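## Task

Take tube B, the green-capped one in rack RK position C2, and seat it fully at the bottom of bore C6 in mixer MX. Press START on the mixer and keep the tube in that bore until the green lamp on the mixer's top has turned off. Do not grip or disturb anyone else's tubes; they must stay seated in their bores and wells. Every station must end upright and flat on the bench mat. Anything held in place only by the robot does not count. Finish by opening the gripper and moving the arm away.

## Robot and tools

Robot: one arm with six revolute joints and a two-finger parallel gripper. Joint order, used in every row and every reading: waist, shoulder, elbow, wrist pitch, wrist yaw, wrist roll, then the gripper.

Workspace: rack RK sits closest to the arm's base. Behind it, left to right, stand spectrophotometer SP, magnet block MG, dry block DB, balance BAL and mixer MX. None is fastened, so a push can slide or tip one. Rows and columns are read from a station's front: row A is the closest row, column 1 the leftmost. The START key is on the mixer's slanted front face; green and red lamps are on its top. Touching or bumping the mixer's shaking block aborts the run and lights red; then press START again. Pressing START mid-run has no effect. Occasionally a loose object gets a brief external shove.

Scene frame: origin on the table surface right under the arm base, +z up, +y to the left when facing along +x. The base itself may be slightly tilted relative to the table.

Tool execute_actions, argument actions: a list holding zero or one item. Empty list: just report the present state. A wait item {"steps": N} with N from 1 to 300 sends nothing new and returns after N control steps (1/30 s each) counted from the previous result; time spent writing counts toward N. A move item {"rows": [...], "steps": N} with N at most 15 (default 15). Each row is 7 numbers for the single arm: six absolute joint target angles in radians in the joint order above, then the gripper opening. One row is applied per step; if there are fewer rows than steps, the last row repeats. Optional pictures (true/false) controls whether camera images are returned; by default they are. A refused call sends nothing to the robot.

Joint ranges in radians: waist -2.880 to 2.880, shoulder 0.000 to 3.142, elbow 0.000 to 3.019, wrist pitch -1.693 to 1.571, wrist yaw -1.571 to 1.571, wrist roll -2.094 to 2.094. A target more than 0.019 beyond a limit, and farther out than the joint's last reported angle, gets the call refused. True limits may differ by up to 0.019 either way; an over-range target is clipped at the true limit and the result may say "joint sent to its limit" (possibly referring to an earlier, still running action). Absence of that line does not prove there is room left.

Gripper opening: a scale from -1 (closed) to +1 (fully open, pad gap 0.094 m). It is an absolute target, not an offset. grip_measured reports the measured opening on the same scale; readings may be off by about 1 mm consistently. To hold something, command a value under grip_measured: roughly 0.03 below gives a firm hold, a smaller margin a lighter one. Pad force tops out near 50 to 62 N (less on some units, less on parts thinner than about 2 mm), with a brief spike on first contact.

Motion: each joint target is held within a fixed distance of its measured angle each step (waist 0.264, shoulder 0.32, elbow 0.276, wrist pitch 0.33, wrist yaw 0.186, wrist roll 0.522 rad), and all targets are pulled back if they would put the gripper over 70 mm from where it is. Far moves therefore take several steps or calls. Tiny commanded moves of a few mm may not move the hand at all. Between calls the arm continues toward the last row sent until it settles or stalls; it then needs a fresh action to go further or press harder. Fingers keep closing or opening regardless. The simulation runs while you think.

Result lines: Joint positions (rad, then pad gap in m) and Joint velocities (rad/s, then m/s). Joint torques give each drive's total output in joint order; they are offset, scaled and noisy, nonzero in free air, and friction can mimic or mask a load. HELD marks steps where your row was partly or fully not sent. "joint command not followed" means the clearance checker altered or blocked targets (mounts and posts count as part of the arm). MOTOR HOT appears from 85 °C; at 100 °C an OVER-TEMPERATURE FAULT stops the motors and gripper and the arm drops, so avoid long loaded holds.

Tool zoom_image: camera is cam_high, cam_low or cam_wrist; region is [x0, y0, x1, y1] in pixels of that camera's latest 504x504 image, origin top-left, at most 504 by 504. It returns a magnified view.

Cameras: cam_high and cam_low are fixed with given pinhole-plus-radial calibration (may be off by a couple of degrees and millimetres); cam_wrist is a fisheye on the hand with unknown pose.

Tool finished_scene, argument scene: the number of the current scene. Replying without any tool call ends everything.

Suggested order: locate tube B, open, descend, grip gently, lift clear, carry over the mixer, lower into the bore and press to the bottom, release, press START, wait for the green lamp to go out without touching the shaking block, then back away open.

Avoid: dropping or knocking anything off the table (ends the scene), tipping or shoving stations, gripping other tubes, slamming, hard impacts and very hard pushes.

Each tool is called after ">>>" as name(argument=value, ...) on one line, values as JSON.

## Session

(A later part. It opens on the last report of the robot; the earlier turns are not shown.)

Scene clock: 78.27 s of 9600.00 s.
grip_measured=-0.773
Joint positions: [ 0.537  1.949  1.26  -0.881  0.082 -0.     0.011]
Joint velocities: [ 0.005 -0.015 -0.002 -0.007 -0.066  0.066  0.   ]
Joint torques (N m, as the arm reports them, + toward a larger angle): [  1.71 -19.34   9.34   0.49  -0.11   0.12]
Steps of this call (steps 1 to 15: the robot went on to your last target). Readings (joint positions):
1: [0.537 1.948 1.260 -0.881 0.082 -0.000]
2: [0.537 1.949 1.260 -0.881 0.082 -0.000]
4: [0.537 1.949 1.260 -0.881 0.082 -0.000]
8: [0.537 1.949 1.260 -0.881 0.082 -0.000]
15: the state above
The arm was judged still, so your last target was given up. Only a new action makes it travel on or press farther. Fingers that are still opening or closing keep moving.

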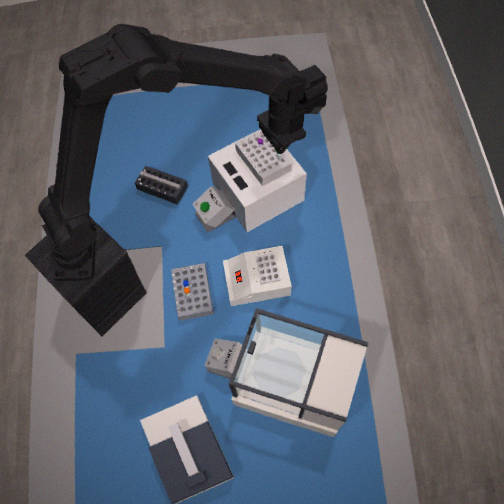

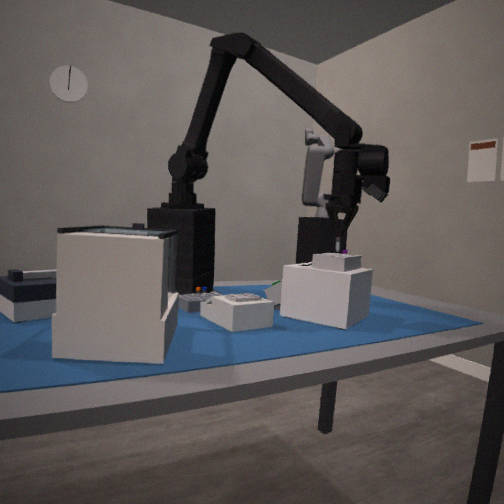

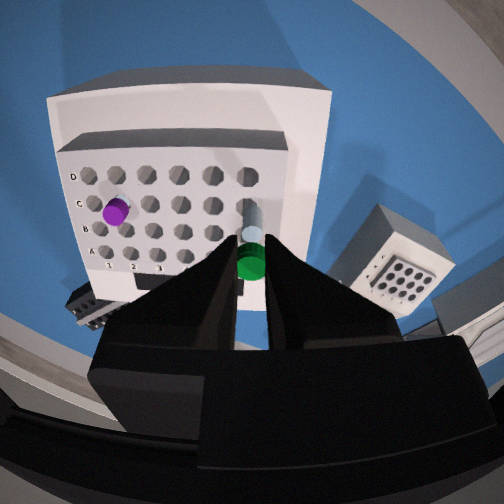

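>>> execute_actions(actions=[{"rows":[[0.558,1.962,1.285,-0.87,0.08,0.01,-0.79],[0.56,1.972,1.285,-0.87,0.08,0.01,-0.79]],"steps":15}])

>>> zoom_image(camera="cam_wrist", region=[180,140,320,280])

>>> zoom_image(camera="cam_low", region=[300,200,380,280])

Scene clock: 80.97 s of 9600.00 s.
grip_measured=-0.773
Joint positions: [ 0.544  1.965  1.26  -0.881  0.082 -0.     0.011]
Joint velocities: [-0.015 -0.015 -0.012 -0.002 -0.007 -0.022 -0.001]
Joint torques (N m, as the arm reports them, + toward a larger angle): [  1.61 -19.26   9.09   0.47  -0.11   0.12]
Steps of this call (steps 1 to 66: nothing new was sent; steps 67 to 81: all 15 steps of this action). Readings (joint positions):
67: [0.537 1.949 1.260 -0.881 0.082 -0.000]
68: [0.537 1.950 1.260 -0.881 0.082 -0.000]
70: [0.539 1.953 1.260 -0.881 0.082 -0.000]
74: [0.543 1.962 1.260 -0.881 0.082 -0.000]
81: the state above

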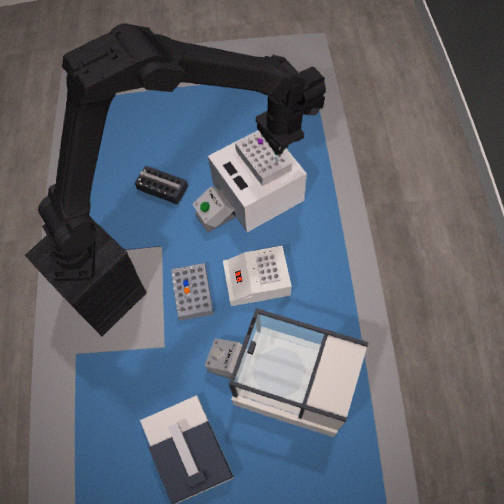

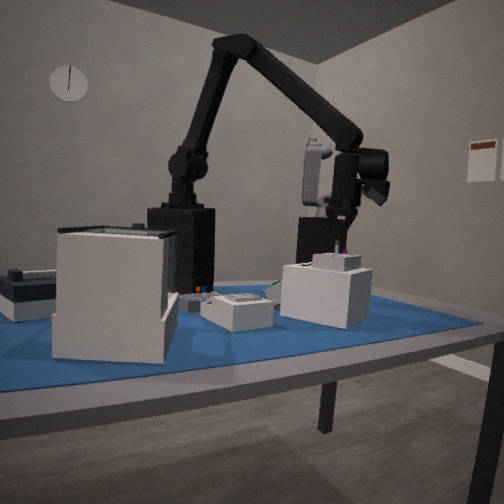

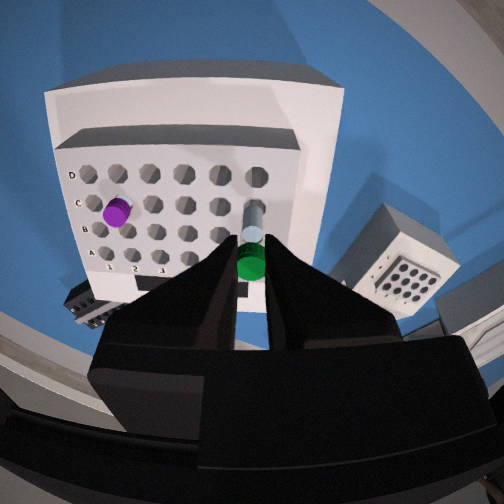

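Region (180, 140, 320, 280) of cam_wrist's 504x504 image, scaled by 3.600, with more detail than that image has.

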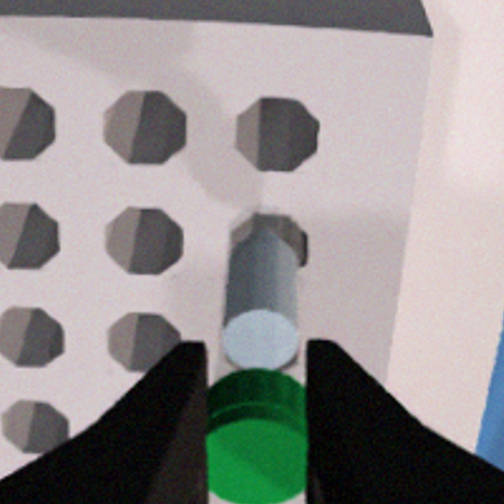

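Region (300, 200, 380, 280) of cam_low's 504x504 image, scaled by 6.300, with more detail than that image has.

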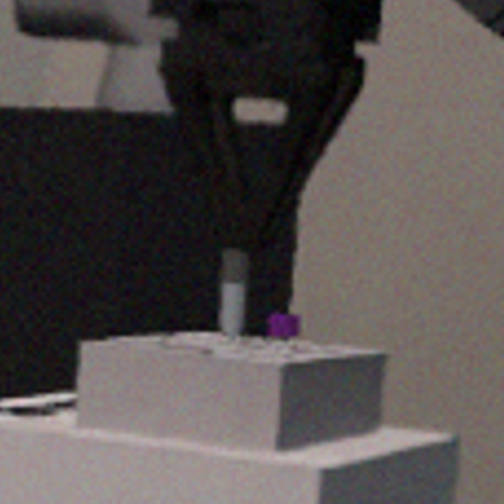

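>>> execute_actions(actions=[{"rows":[[0.535,1.978,1.285,-0.87,0.08,0.01,-0.79],[0.535,1.985,1.285,-0.87,0.08,0.01,-0.79]],"steps":15}])

>>> zoom_image(camera="cam_wrist", region=[180,140,320,280])

>>> zoom_image(camera="cam_low", region=[300,200,380,280])

Scene clock: 83.67 s of 9600.00 s.
grip_measured=-0.773
Joint positions: [ 0.544  1.973  1.26  -0.881  0.082 -0.     0.011]
Joint velocities: [-0.005  0.005 -0.022 -0.002 -0.007 -0.051  0.   ]
Joint torques (N m, as the arm reports them, + toward a larger angle): [ -0.62 -18.77   9.02   0.41  -0.1    0.12]
Steps of this call (steps 1 to 15: the robot went on to your last target; steps 16 to 66: nothing new was sent; steps 67 to 81: all 15 steps of this action). Readings (joint positions):
67: [0.544 1.965 1.260 -0.881 0.082 -0.000]
68: [0.544 1.966 1.260 -0.881 0.082 -0.000]
70: [0.544 1.968 1.260 -0.881 0.082 -0.000]
74: [0.544 1.973 1.260 -0.881 0.082 -0.000]
81: the state above

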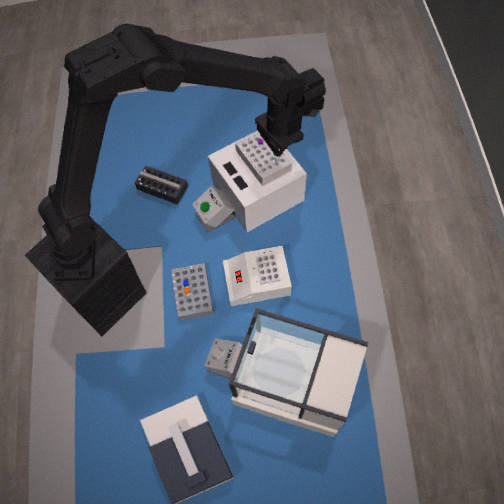

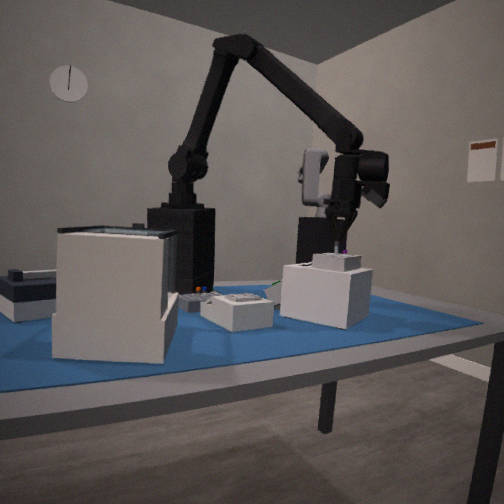

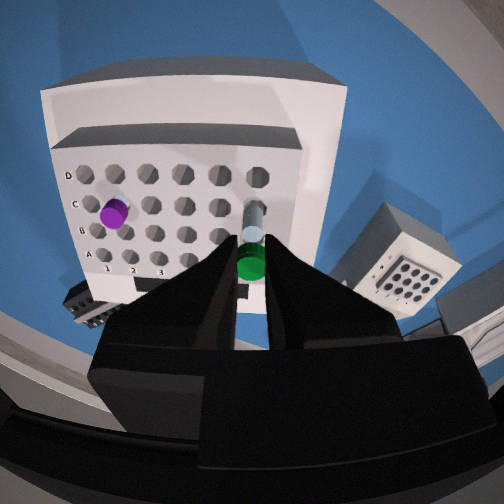

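Region (180, 140, 320, 280) of cam_wrist's 504x504 image, scaled by 3.600, with more detail than that image has.

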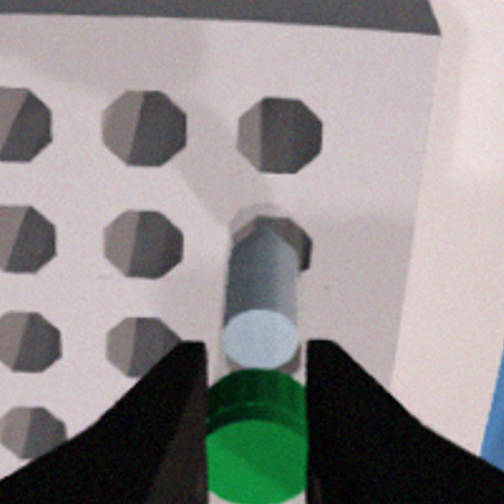

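Region (300, 200, 380, 280) of cam_low's 504x504 image, scaled by 6.300, with more detail than that image has.

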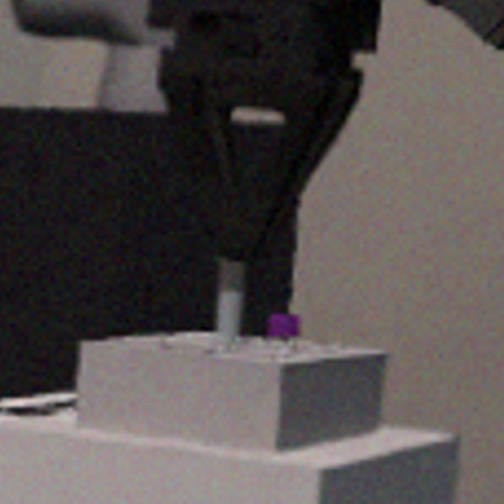

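>>> execute_actions(actions=[{"rows":[[0.529,1.98,1.285,-0.905,0.08,0.01,-0.79]],"steps":15}])

>>> zoom_image(camera="cam_wrist", region=[180,140,320,280])

Scene clock: 86.30 s of 9600.00 s.
grip_measured=-0.773
Joint positions: [ 0.544  1.973  1.26  -0.888  0.082 -0.     0.011]
Joint velocities: [ 0.005 -0.015 -0.017 -0.007 -0.022 -0.007 -0.001]
Joint torques (N m, as the arm reports them, + toward a larger angle): [ -1.15 -18.82   9.    -0.49  -0.1    0.13]
Steps of this call (steps 1 to 15: the robot went on to your last target; steps 16 to 64: nothing new was sent; steps 65 to 79: all 15 steps of this action). Readings (joint positions):
65: [0.544 1.973 1.260 -0.882 0.082 -0.000]
66: [0.544 1.973 1.260 -0.884 0.082 -0.000]
68: [0.544 1.973 1.260 -0.887 0.082 -0.000]
72: [0.544 1.973 1.260 -0.888 0.082 -0.000]
79: the state above

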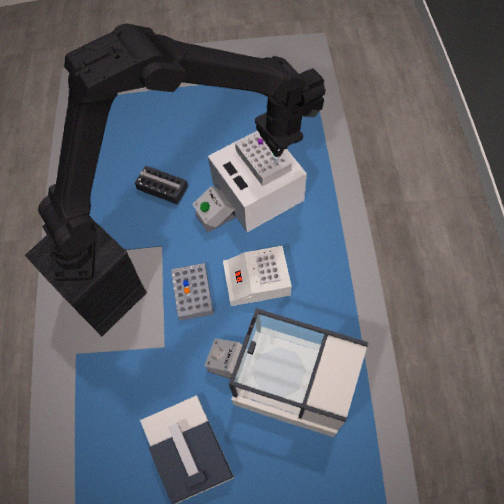

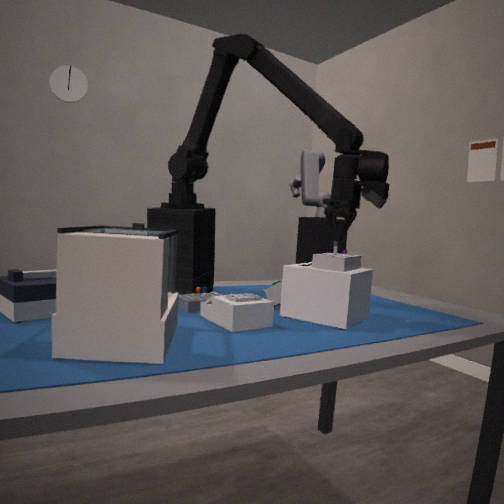

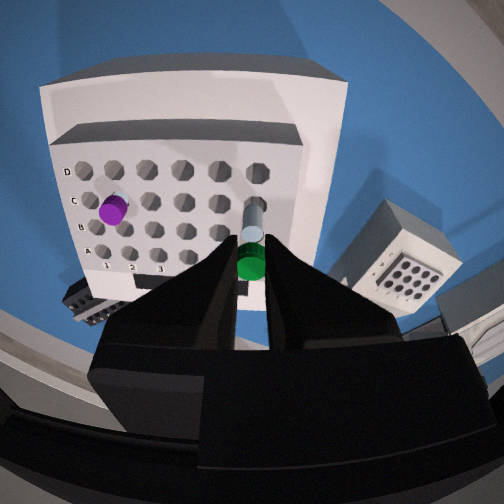

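Region (180, 140, 320, 280) of cam_wrist's 504x504 image, scaled by 3.600, with more detail than that image has.

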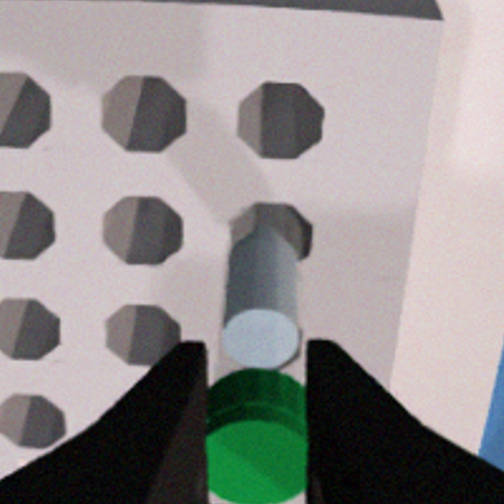

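Nudge waist slightly more, then descend.

>>> execute_actions(actions=[{"rows":[[0.525,1.98,1.285,-0.89,0.08,0.01,-0.79],[0.525,1.98,1.285,-0.89,0.08,0.01,-0.79],[0.525,1.98,1.285,-0.89,0.08,0.01,-0.79],[0.525,1.98,1.285,-0.89,0.08,0.01,-0.79],[0.525,1.98,1.285,-0.89,0.08,0.01,-0.79],[0.525,1.99,1.285,-0.89,0.08,0.01,-0.79],[0.525,1.996,1.285,-0.89,0.08,0.01,-0.79]],"steps":15}])

>>> zoom_image(camera="cam_wrist", region=[180,140,320,280])

>>> zoom_image(camera="cam_low", region=[300,200,380,280])

Scene clock: 89.70 s of 9600.00 s.
grip_measured=-0.773
Joint positions: [ 0.541  1.985  1.26  -0.888  0.082 -0.     0.011]
Joint velocities: [-0.005  0.005 -0.007  0.002  0.007 -0.007  0.   ]
Joint torques (N m, as the arm reports them, + toward a larger angle): [ -1.11 -18.75   9.03  -0.02  -0.1    0.12]
Steps of this call (steps 1 to 15: the robot went on to your last target; steps 16 to 87: nothing new was sent; steps 88 to 102: all 15 steps of this action). Readings (joint positions):
88: [0.544 1.973 1.260 -0.888 0.082 -0.000]
89: [0.543 1.973 1.260 -0.888 0.082 -0.000]
91: [0.543 1.973 1.260 -0.888 0.082 -0.000]
95: [0.541 1.976 1.260 -0.888 0.082 -0.000]
102: the state above

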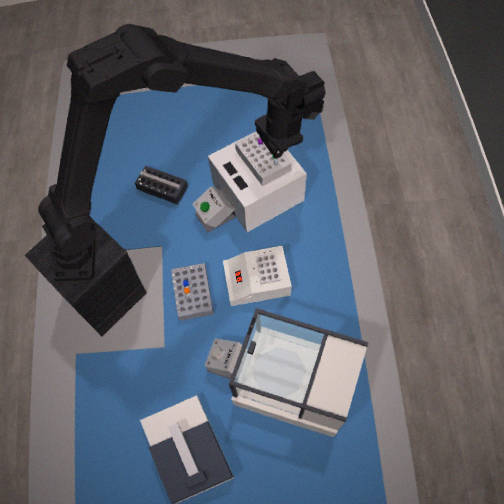

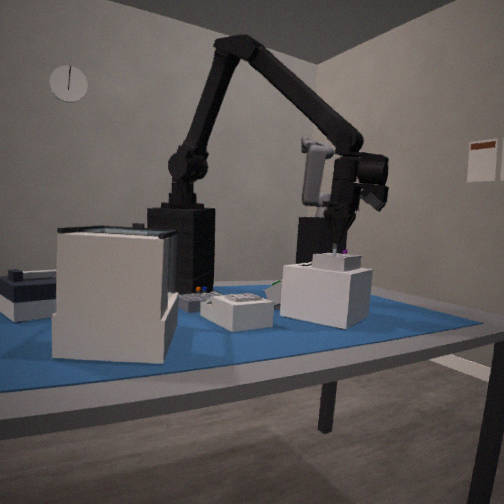

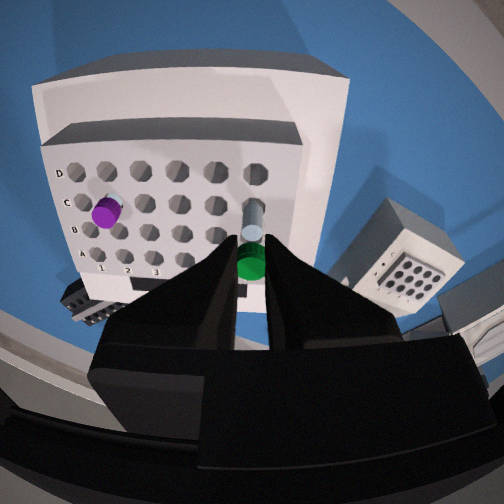

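Region (180, 140, 320, 280) of cam_wrist's 504x504 image, scaled by 3.600, with more detail than that image has.

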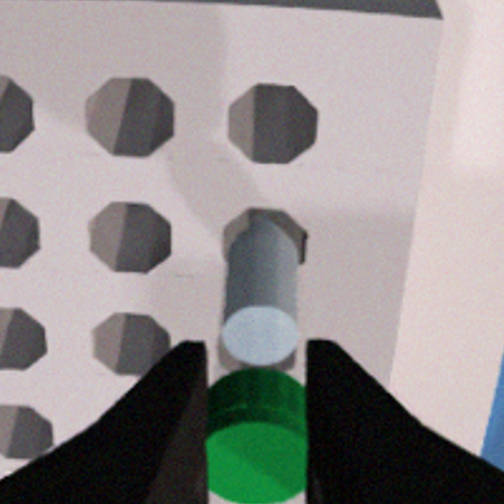

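Region (300, 200, 380, 280) of cam_low's 504x504 image, scaled by 6.300, with more detail than that image has.

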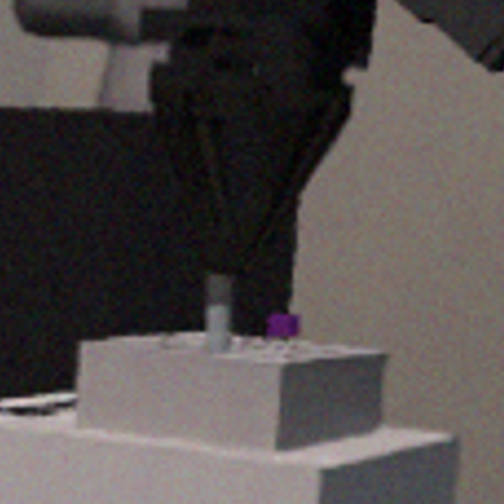

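>>> execute_actions(actions=[{"rows":[[0.54,2.002,1.285,-0.89,0.08,0.01,-0.79],[0.54,2.006,1.285,-0.89,0.08,0.01,-0.79],[0.54,2.012,1.285,-0.89,0.08,0.01,-0.79]],"steps":15}])

>>> zoom_image(camera="cam_wrist", region=[180,140,320,280])

>>> zoom_image(camera="cam_low", region=[300,200,380,280])

Scene clock: 92.73 s of 9600.00 s.
grip_measured=-0.773
Joint positions: [ 0.541  1.993  1.261 -0.888  0.082 -0.     0.011]
Joint velocities: [-0.005 -0.005 -0.012 -0.007 -0.081 -0.081  0.001]
Joint torques (N m, as the arm reports them, + toward a larger angle): [  0.33 -18.29   8.84  -0.1   -0.09   0.12]
Steps of this call (steps 1 to 15: the robot went on to your last target; steps 16 to 76: nothing new was sent; steps 77 to 91: all 15 steps of this action). Readings (joint positions):
77: [0.541 1.985 1.260 -0.888 0.082 -0.000]
78: [0.541 1.986 1.260 -0.888 0.082 -0.000]
80: [0.541 1.988 1.260 -0.888 0.082 -0.000]
84: [0.541 1.993 1.260 -0.888 0.082 -0.000]
91: the state above

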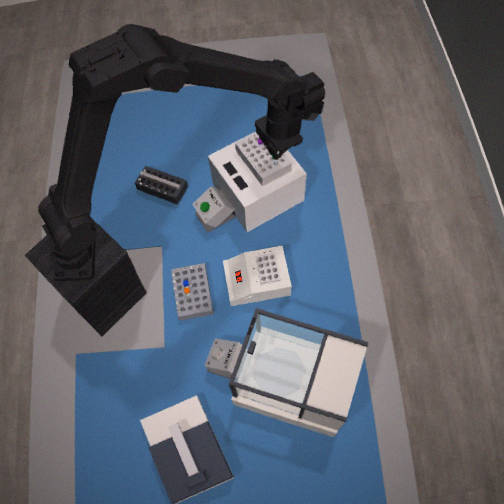

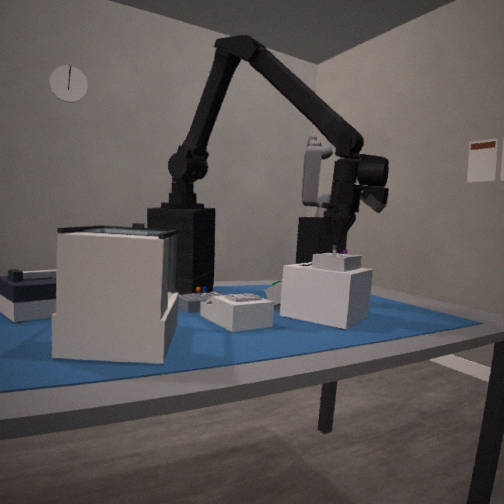

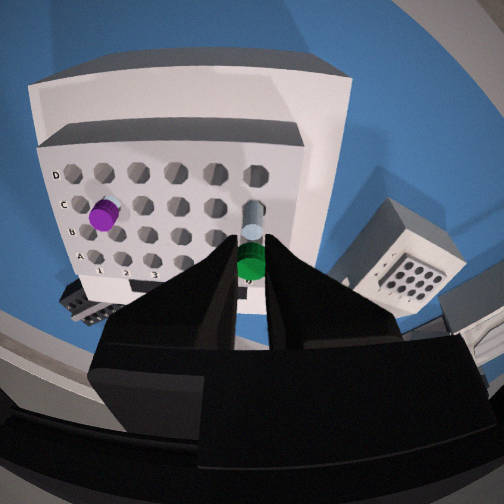

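Region (180, 140, 320, 280) of cam_wrist's 504x504 image, scaled by 3.600, with more detail than that image has.

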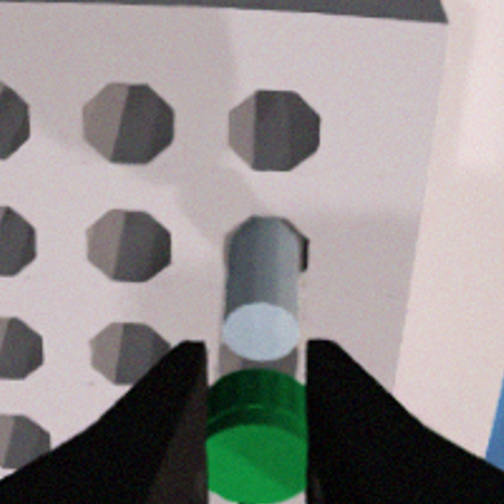

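Region (300, 200, 380, 280) of cam_low's 504x504 image, scaled by 6.300, with more detail than that image has.

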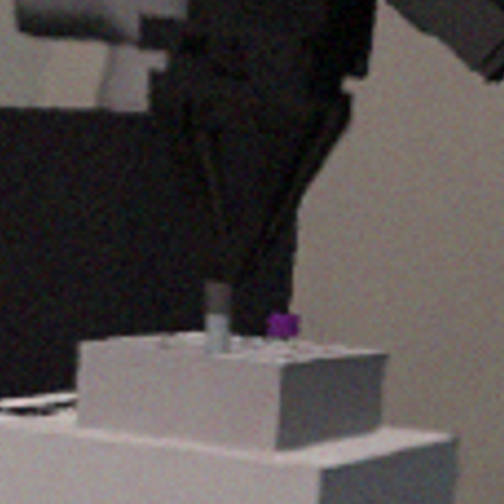

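>>> execute_actions(actions=[{"rows":[[0.54,2.012,1.285,-0.875,0.08,0.01,-0.79],[0.54,2.015,1.285,-0.868,0.08,0.01,-0.79],[0.54,2.022,1.285,-0.865,0.08,0.01,-0.79]],"steps":15}])

>>> zoom_image(camera="cam_wrist", region=[180,140,320,280])

>>> zoom_image(camera="cam_low", region=[300,200,380,280])

Scene clock: 95.53 s of 9600.00 s.
grip_measured=-0.773
Joint positions: [ 0.541  2.007  1.261 -0.871  0.084 -0.     0.011]
Joint velocities: [-0.005 -0.005 -0.017 -0.002 -0.081  0.037 -0.001]
Joint torques (N m, as the arm reports them, + toward a larger angle): [ -0.07 -17.83   8.73   0.23  -0.17   0.12]
Steps of this call (steps 1 to 15: the robot went on to your last target; steps 16 to 69: nothing new was sent; steps 70 to 84: all 15 steps of this action). Readings (joint positions):
70: [0.541 1.993 1.261 -0.886 0.082 -0.000]
71: [0.541 1.993 1.261 -0.883 0.082 -0.000]
73: [0.541 1.996 1.261 -0.878 0.082 -0.000]
77: [0.541 2.006 1.261 -0.873 0.083 -0.000]
84: the state above

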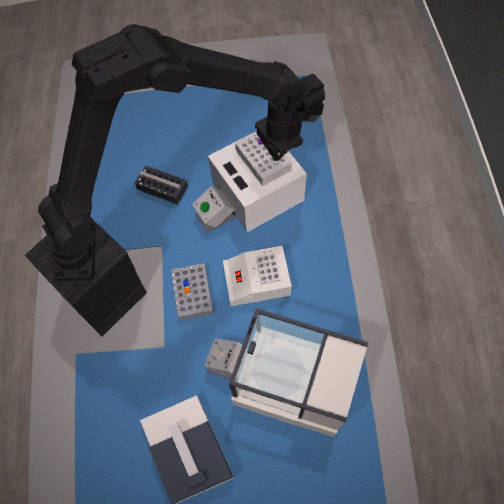

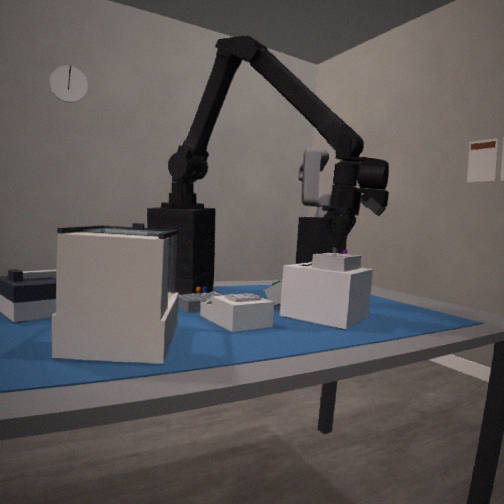

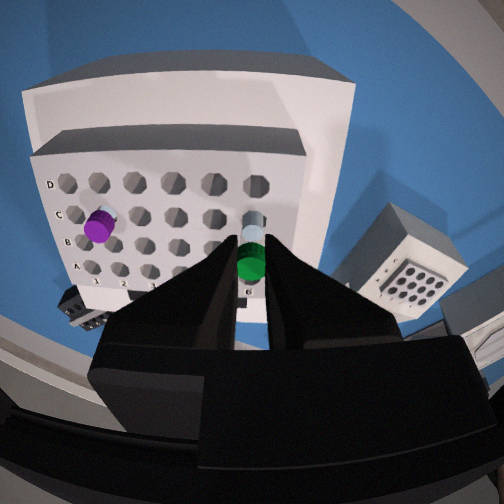

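Region (180, 140, 320, 280) of cam_wrist's 504x504 image, scaled by 3.600, with more detail than that image has.

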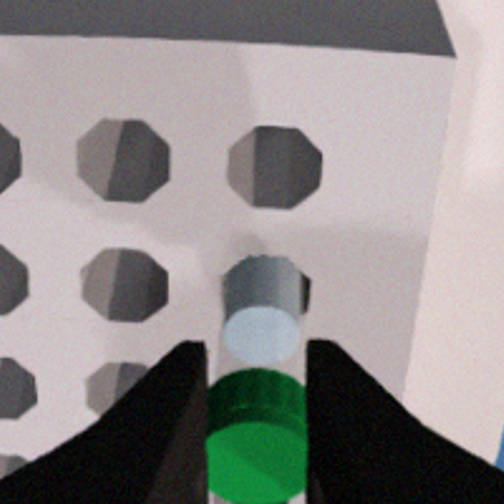

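Region (300, 200, 380, 280) of cam_low's 504x504 image, scaled by 6.300, with more detail than that image has.

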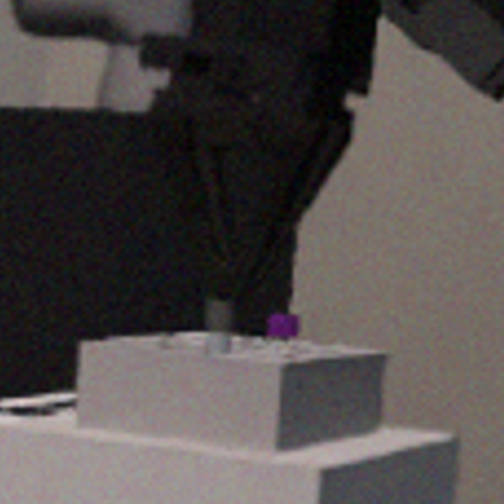

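Going in. Continue.

>>> execute_actions(actions=[{"rows":[[0.535,2.026,1.285,-0.86,0.08,0.01,-0.79],[0.535,2.03,1.285,-0.855,0.08,0.01,-0.79],[0.535,2.035,1.285,-0.85,0.08,0.01,-0.79],[0.535,2.04,1.285,-0.847,0.08,0.01,-0.79]],"steps":15}])

>>> execute_actions(actions=[{"rows":[[0.535,2.025,1.285,-0.85,0.08,0.01,-0.62]],"steps":15}])

>>> zoom_image(camera="cam_low", region=[300,200,380,280])

Scene clock: 98.23 s of 9600.00 s.
grip_measured=-0.773
Joint positions: [ 0.541  2.024  1.261 -0.854  0.087 -0.     0.011]
Joint velocities: [-0.005  0.015 -0.012 -0.007  0.037  0.037  0.   ]
Joint torques (N m, as the arm reports them, + toward a larger angle): [  0.02 -18.44   8.67   0.25  -0.29   0.13]
Steps of this call (steps 1 to 15: the robot went on to your last target; steps 16 to 66: nothing new was sent; steps 67 to 81: all 15 steps of this action). Readings (joint positions):
67: [0.541 2.007 1.261 -0.870 0.084 -0.000]
68: [0.541 2.007 1.261 -0.868 0.084 -0.000]
70: [0.541 2.010 1.261 -0.864 0.084 -0.000]
74: [0.541 2.022 1.261 -0.856 0.087 -0.000]
81: the state above

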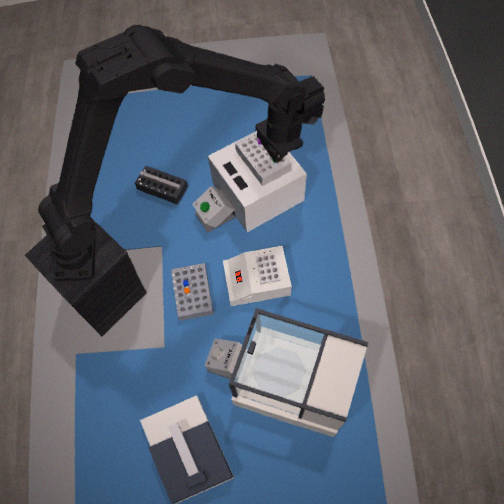

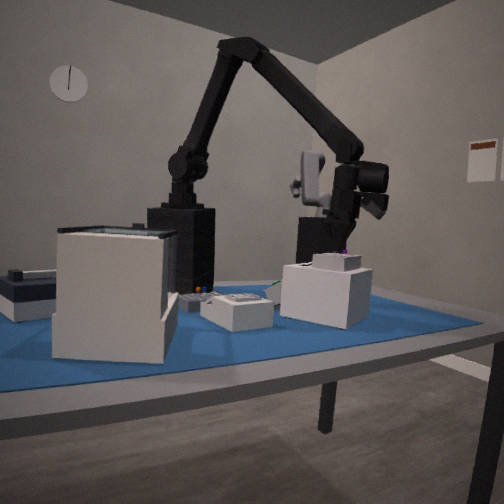

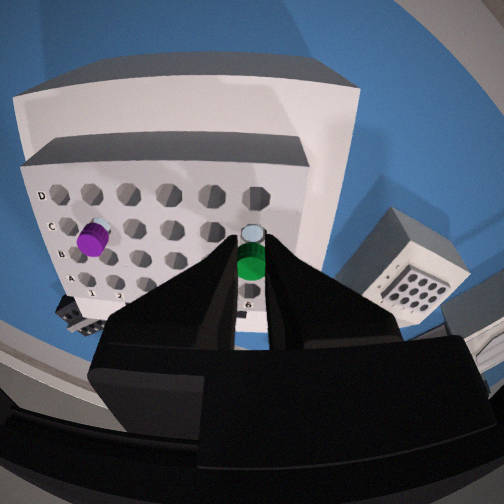

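Scene clock: 98.73 s of 9600.00 s.
grip_measured=-0.622
Joint positions: [ 0.541  2.024  1.261 -0.854  0.082 -0.     0.018]
Joint velocities: [ 0.005  0.005  0.017  0.002 -0.037 -0.022 -0.001]
Joint torques (N m, as the arm reports them, + toward a larger angle): [  0.12 -19.99   8.56   0.08  -0.11   0.13]
Steps of this call (steps 1 to 15: all 15 steps of this action). Readings (joint positions):
1: [0.541 2.024 1.261 -0.854 0.086 -0.000]
2: [0.541 2.024 1.261 -0.854 0.084 -0.000]
4: [0.541 2.024 1.261 -0.854 0.082 -0.000]
8: [0.541 2.024 1.261 -0.854 0.082 -0.000]
15: the state above

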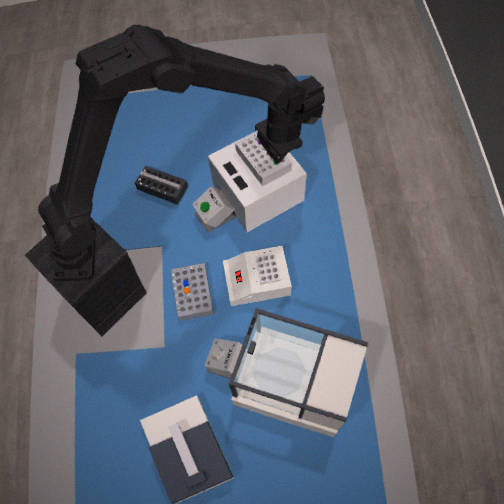

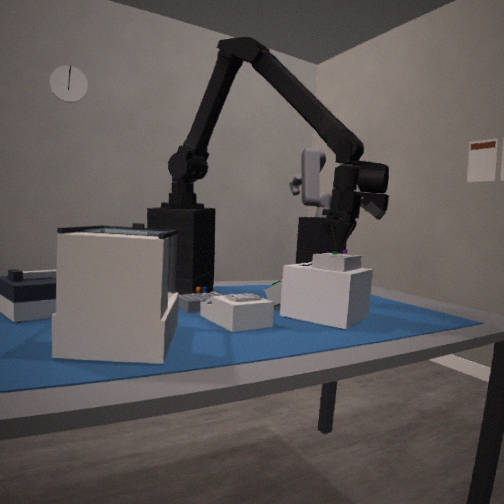

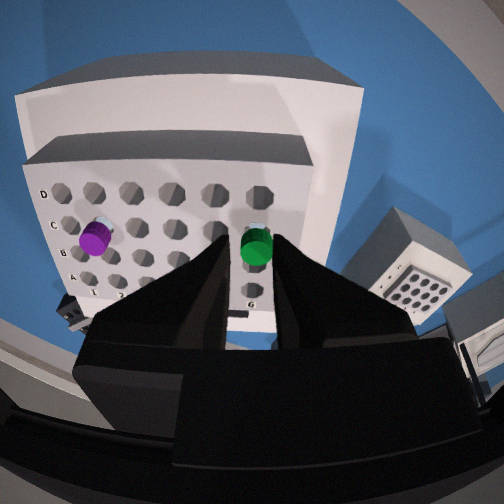

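Region (300, 200, 380, 280) of cam_low's 504x504 image, scaled by 6.300, with more detail than that image has.

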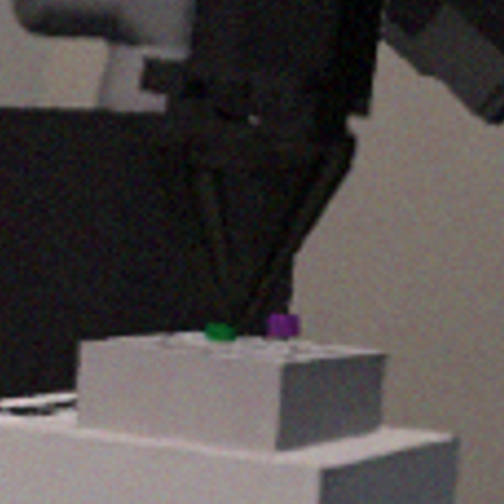

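Tips near cap top; lift slightly, close, press.

>>> execute_actions(actions=[{"rows":[[0.526,2.01,1.285,-0.85,0.08,0.01,-0.62],[0.526,2.003,1.285,-0.85,0.08,0.01,-0.62],[0.526,2.003,1.285,-0.85,0.08,0.01,-0.62],[0.526,2.003,1.285,-0.85,0.08,0.01,-0.62],[0.526,2.003,1.285,-0.85,0.08,0.01,-0.62],[0.526,2.003,1.285,-0.862,0.08,0.01,-0.62],[0.526,2.003,1.285,-0.862,0.08,0.01,-0.62],[0.526,2.003,1.285,-0.862,0.08,0.01,-0.62],[0.526,2.003,1.285,-0.862,0.08,0.01,-0.8],[0.526,2.003,1.285,-0.862,0.08,0.01,-1]],"steps":15}])

>>> execute_actions(actions=[{"steps":12}])

Scene clock: 101.47 s of 9600.00 s.
grip_measured=-0.981
Joint positions: [ 0.536  2.015  1.261 -0.854  0.082  0.     0.001]
Joint velocities: [-0.005 -0.005 -0.007 -0.002  0.037 -0.007 -0.   ]
Joint torques (N m, as the arm reports them, + toward a larger angle): [ -0.92 -20.78   8.67  -0.27  -0.14   0.12]
Steps of this call (steps 1 to 15: the robot went on to your last target; steps 16 to 67: nothing new was sent; steps 68 to 82: all 15 steps of this action). Readings (joint positions):
68: [0.541 2.024 1.261 -0.854 0.082 -0.000]
69: [0.541 2.024 1.261 -0.854 0.082 -0.000]
71: [0.541 2.024 1.261 -0.854 0.082 -0.000]
75: [0.541 2.024 1.261 -0.854 0.082 -0.000]
82: the state above

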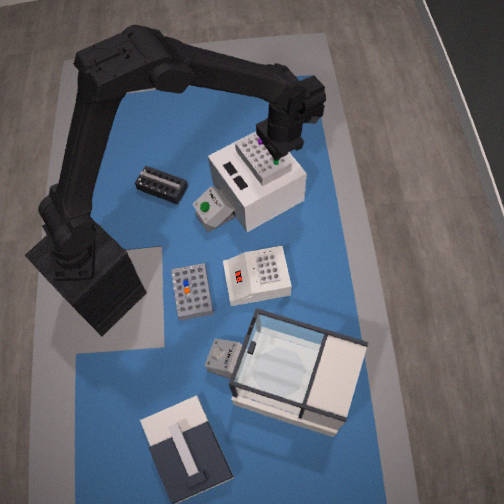

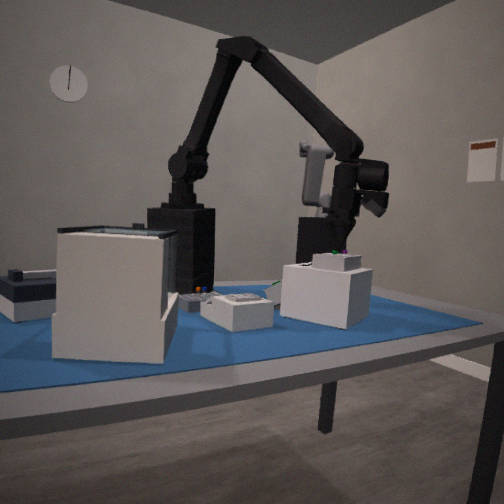

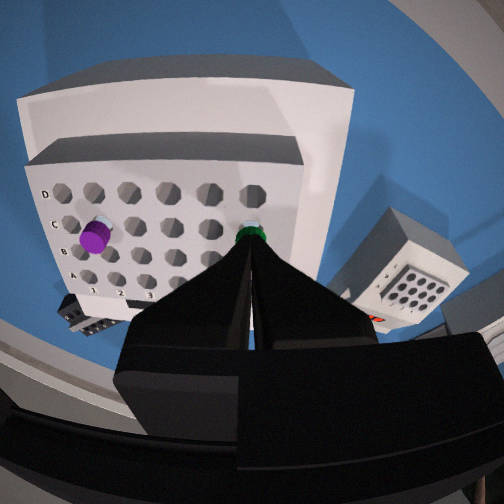

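Scene clock: 101.87 s of 9600.00 s.
grip_measured=-0.981
Joint positions: [ 0.536  2.015  1.261 -0.854  0.082  0.     0.001]
Joint velocities: [-0.005 -0.005 -0.007  0.012 -0.051 -0.022 -0.   ]
Joint torques (N m, as the arm reports them, + toward a larger angle): [ -0.49 -21.54   8.68  -0.19  -0.12   0.12]
Steps of this call (steps 1 to 12: the robot went on to your last target). Readings (joint positions):
1: [0.536 2.015 1.261 -0.854 0.082 0.000]
2: [0.536 2.015 1.261 -0.854 0.082 0.000]
4: [0.536 2.015 1.261 -0.854 0.082 0.000]
8: [0.536 2.015 1.261 -0.854 0.082 0.000]
12: the state above

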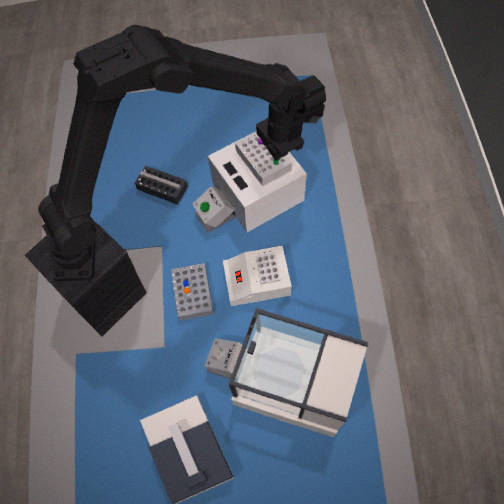

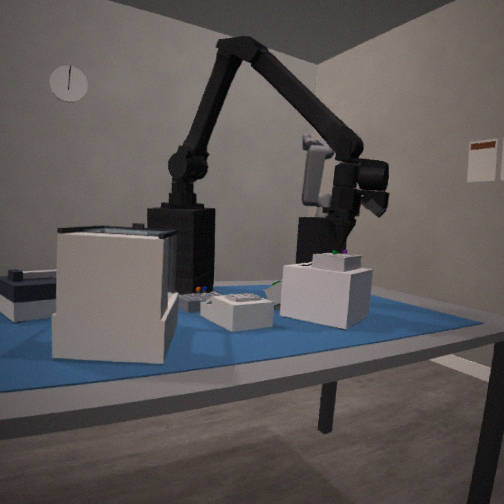

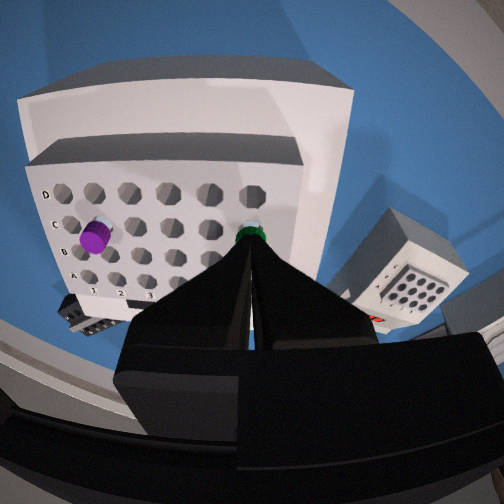

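>>> execute_actions(actions=[{"rows":[[0.536,2.025,1.285,-0.84,0.08,0.01,-1],[0.536,2.032,1.285,-0.835,0.08,0.01,-1],[0.536,2.04,1.285,-0.83,0.08,0.01,-1],[0.536,2.046,1.285,-0.83,0.08,0.01,-1]],"steps":15}])

>>> zoom_image(camera="cam_low", region=[300,200,380,280])

Scene clock: 103.97 s of 9600.00 s.
grip_measured=-0.981
Joint positions: [ 0.536  2.023  1.263 -0.847  0.082  0.     0.001]
Joint velocities: [ 0.005  0.015 -0.002 -0.017 -0.007  0.007 -0.   ]
Joint torques (N m, as the arm reports them, + toward a larger angle): [  0.29 -17.91   8.57   0.61  -0.11   0.12]
Steps of this call (steps 1 to 15: the robot went on to your last target; steps 16 to 48: nothing new was sent; steps 49 to 63: all 15 steps of this action). Readings (joint positions):
49: [0.536 2.015 1.261 -0.854 0.082 0.000]
50: [0.536 2.015 1.261 -0.854 0.082 0.000]
52: [0.536 2.019 1.261 -0.850 0.082 0.000]
56: [0.536 2.023 1.263 -0.847 0.082 0.000]
63: the state above

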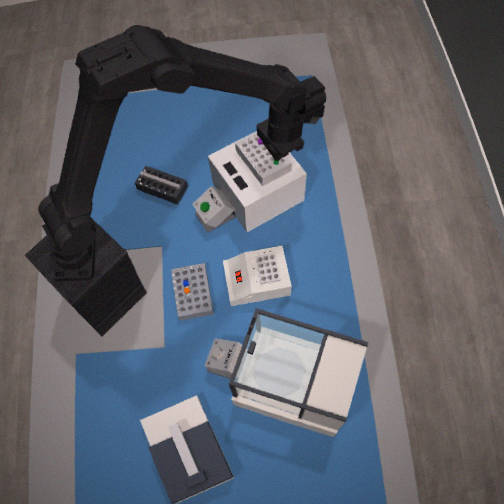

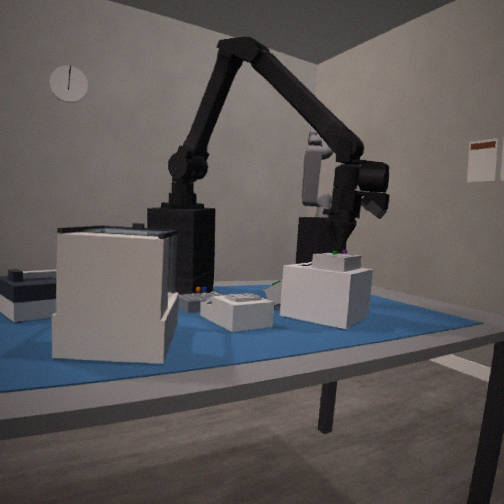

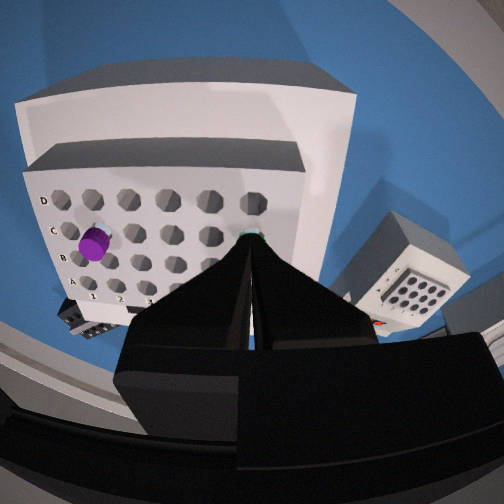

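Region (300, 200, 380, 280) of cam_low's 504x504 image, scaled by 6.300, with more detail than that image has.

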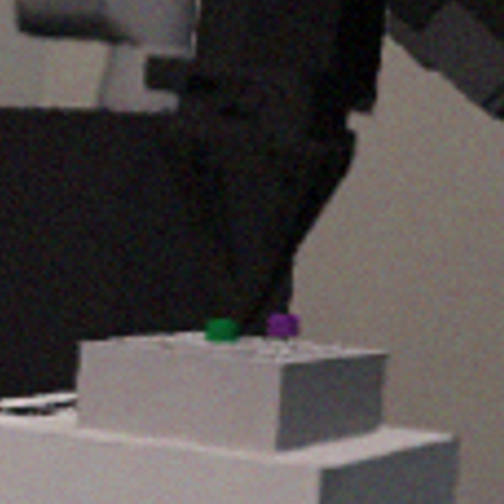

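>>> execute_actions(actions=[{"rows":[[0.536,2.058,1.285,-0.835,0.08,0.01,-1]],"steps":12}], pictures=false)

>>> execute_actions(actions=[{"rows":[[0.536,2.02,1.285,-0.85,0.08,0.01,-1],[0.536,2.0,1.285,-0.85,0.08,0.01,-1],[0.536,1.98,1.285,-0.86,0.08,0.01,-1],[0.536,1.96,1.285,-0.87,0.08,0.01,-1],[0.536,1.94,1.285,-0.88,0.08,0.01,-1],[0.536,1.92,1.28,-0.89,0.08,0.01,-1],[0.536,1.90,1.27,-0.89,0.08,0.01,-1],[0.536,1.87,1.25,-0.89,0.08,0.01,-1],[0.536,1.84,1.22,-0.88,0.08,0.01,-1],[0.536,1.81,1.19,-0.87,0.08,0.01,-1],[0.536,1.78,1.15,-0.86,0.08,0.01,-1],[0.536,1.75,1.11,-0.85,0.08,0.01,-1]],"steps":15}])

Scene clock: 107.73 s of 9600.00 s.
grip_measured=-0.981
Joint positions: [ 0.536  2.024  1.263 -0.847  0.082  0.     0.001]
Joint velocities: [ 0.005 -0.015  0.012  0.002 -0.037 -0.007 -0.001]
Joint torques (N m, as the arm reports them, + toward a larger angle): [  0.31 -16.85   8.53   0.47  -0.12   0.13]
Steps of this call (steps 1 to 15: the robot went on to your last target; steps 16 to 101: nothing new was sent; steps 102 to 113: all 12 steps of this action). Readings (joint positions):
102: [0.536 2.024 1.263 -0.847 0.082 0.000]
103: [0.536 2.024 1.263 -0.847 0.082 0.000]
105: [0.536 2.024 1.263 -0.847 0.082 0.000]
109: [0.536 2.024 1.263 -0.847 0.082 0.000]
113: the state above

Scene clock: 108.23 s of 9600.00 s.
grip_measured=-0.981
Joint positions: [ 0.536  1.739  1.115 -0.865  0.082  0.     0.001]
Joint velocities: [-0.005 -0.493 -0.247 -0.012 -0.007 -0.007  0.   ]
Joint torques (N m, as the arm reports them, + toward a larger angle): [  0.02 -13.19   8.59   0.74  -0.1    0.13]
Steps of this call (steps 1 to 15: all 15 steps of this action). Readings (joint positions):
1: [0.536 2.023 1.263 -0.847 0.082 0.000]
2: [0.536 2.022 1.263 -0.847 0.082 0.000]
4: [0.536 2.017 1.263 -0.849 0.082 0.000]
8: [0.536 1.966 1.258 -0.870 0.082 0.000]
15: the state above

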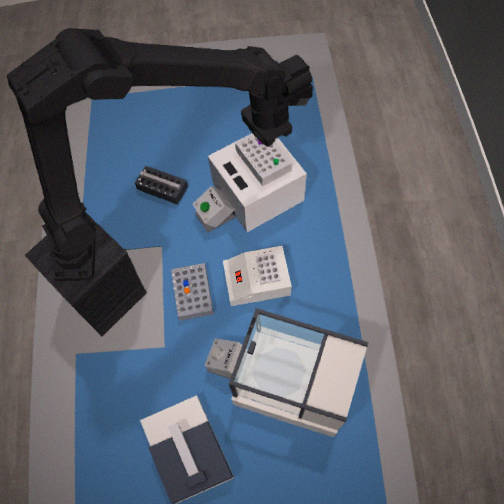

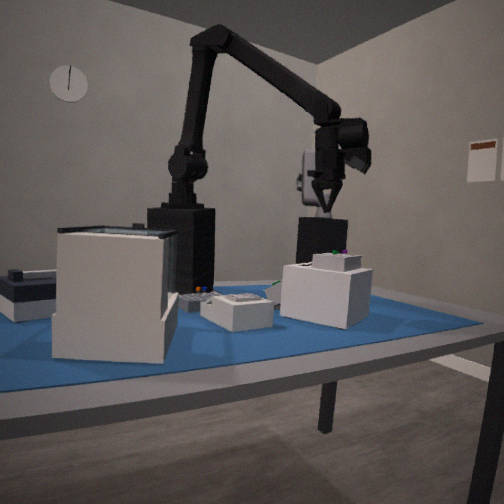

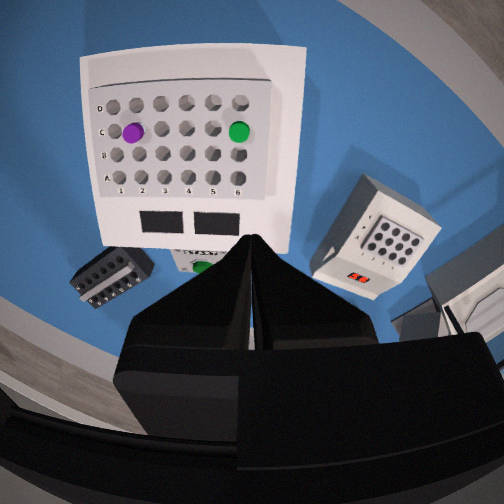

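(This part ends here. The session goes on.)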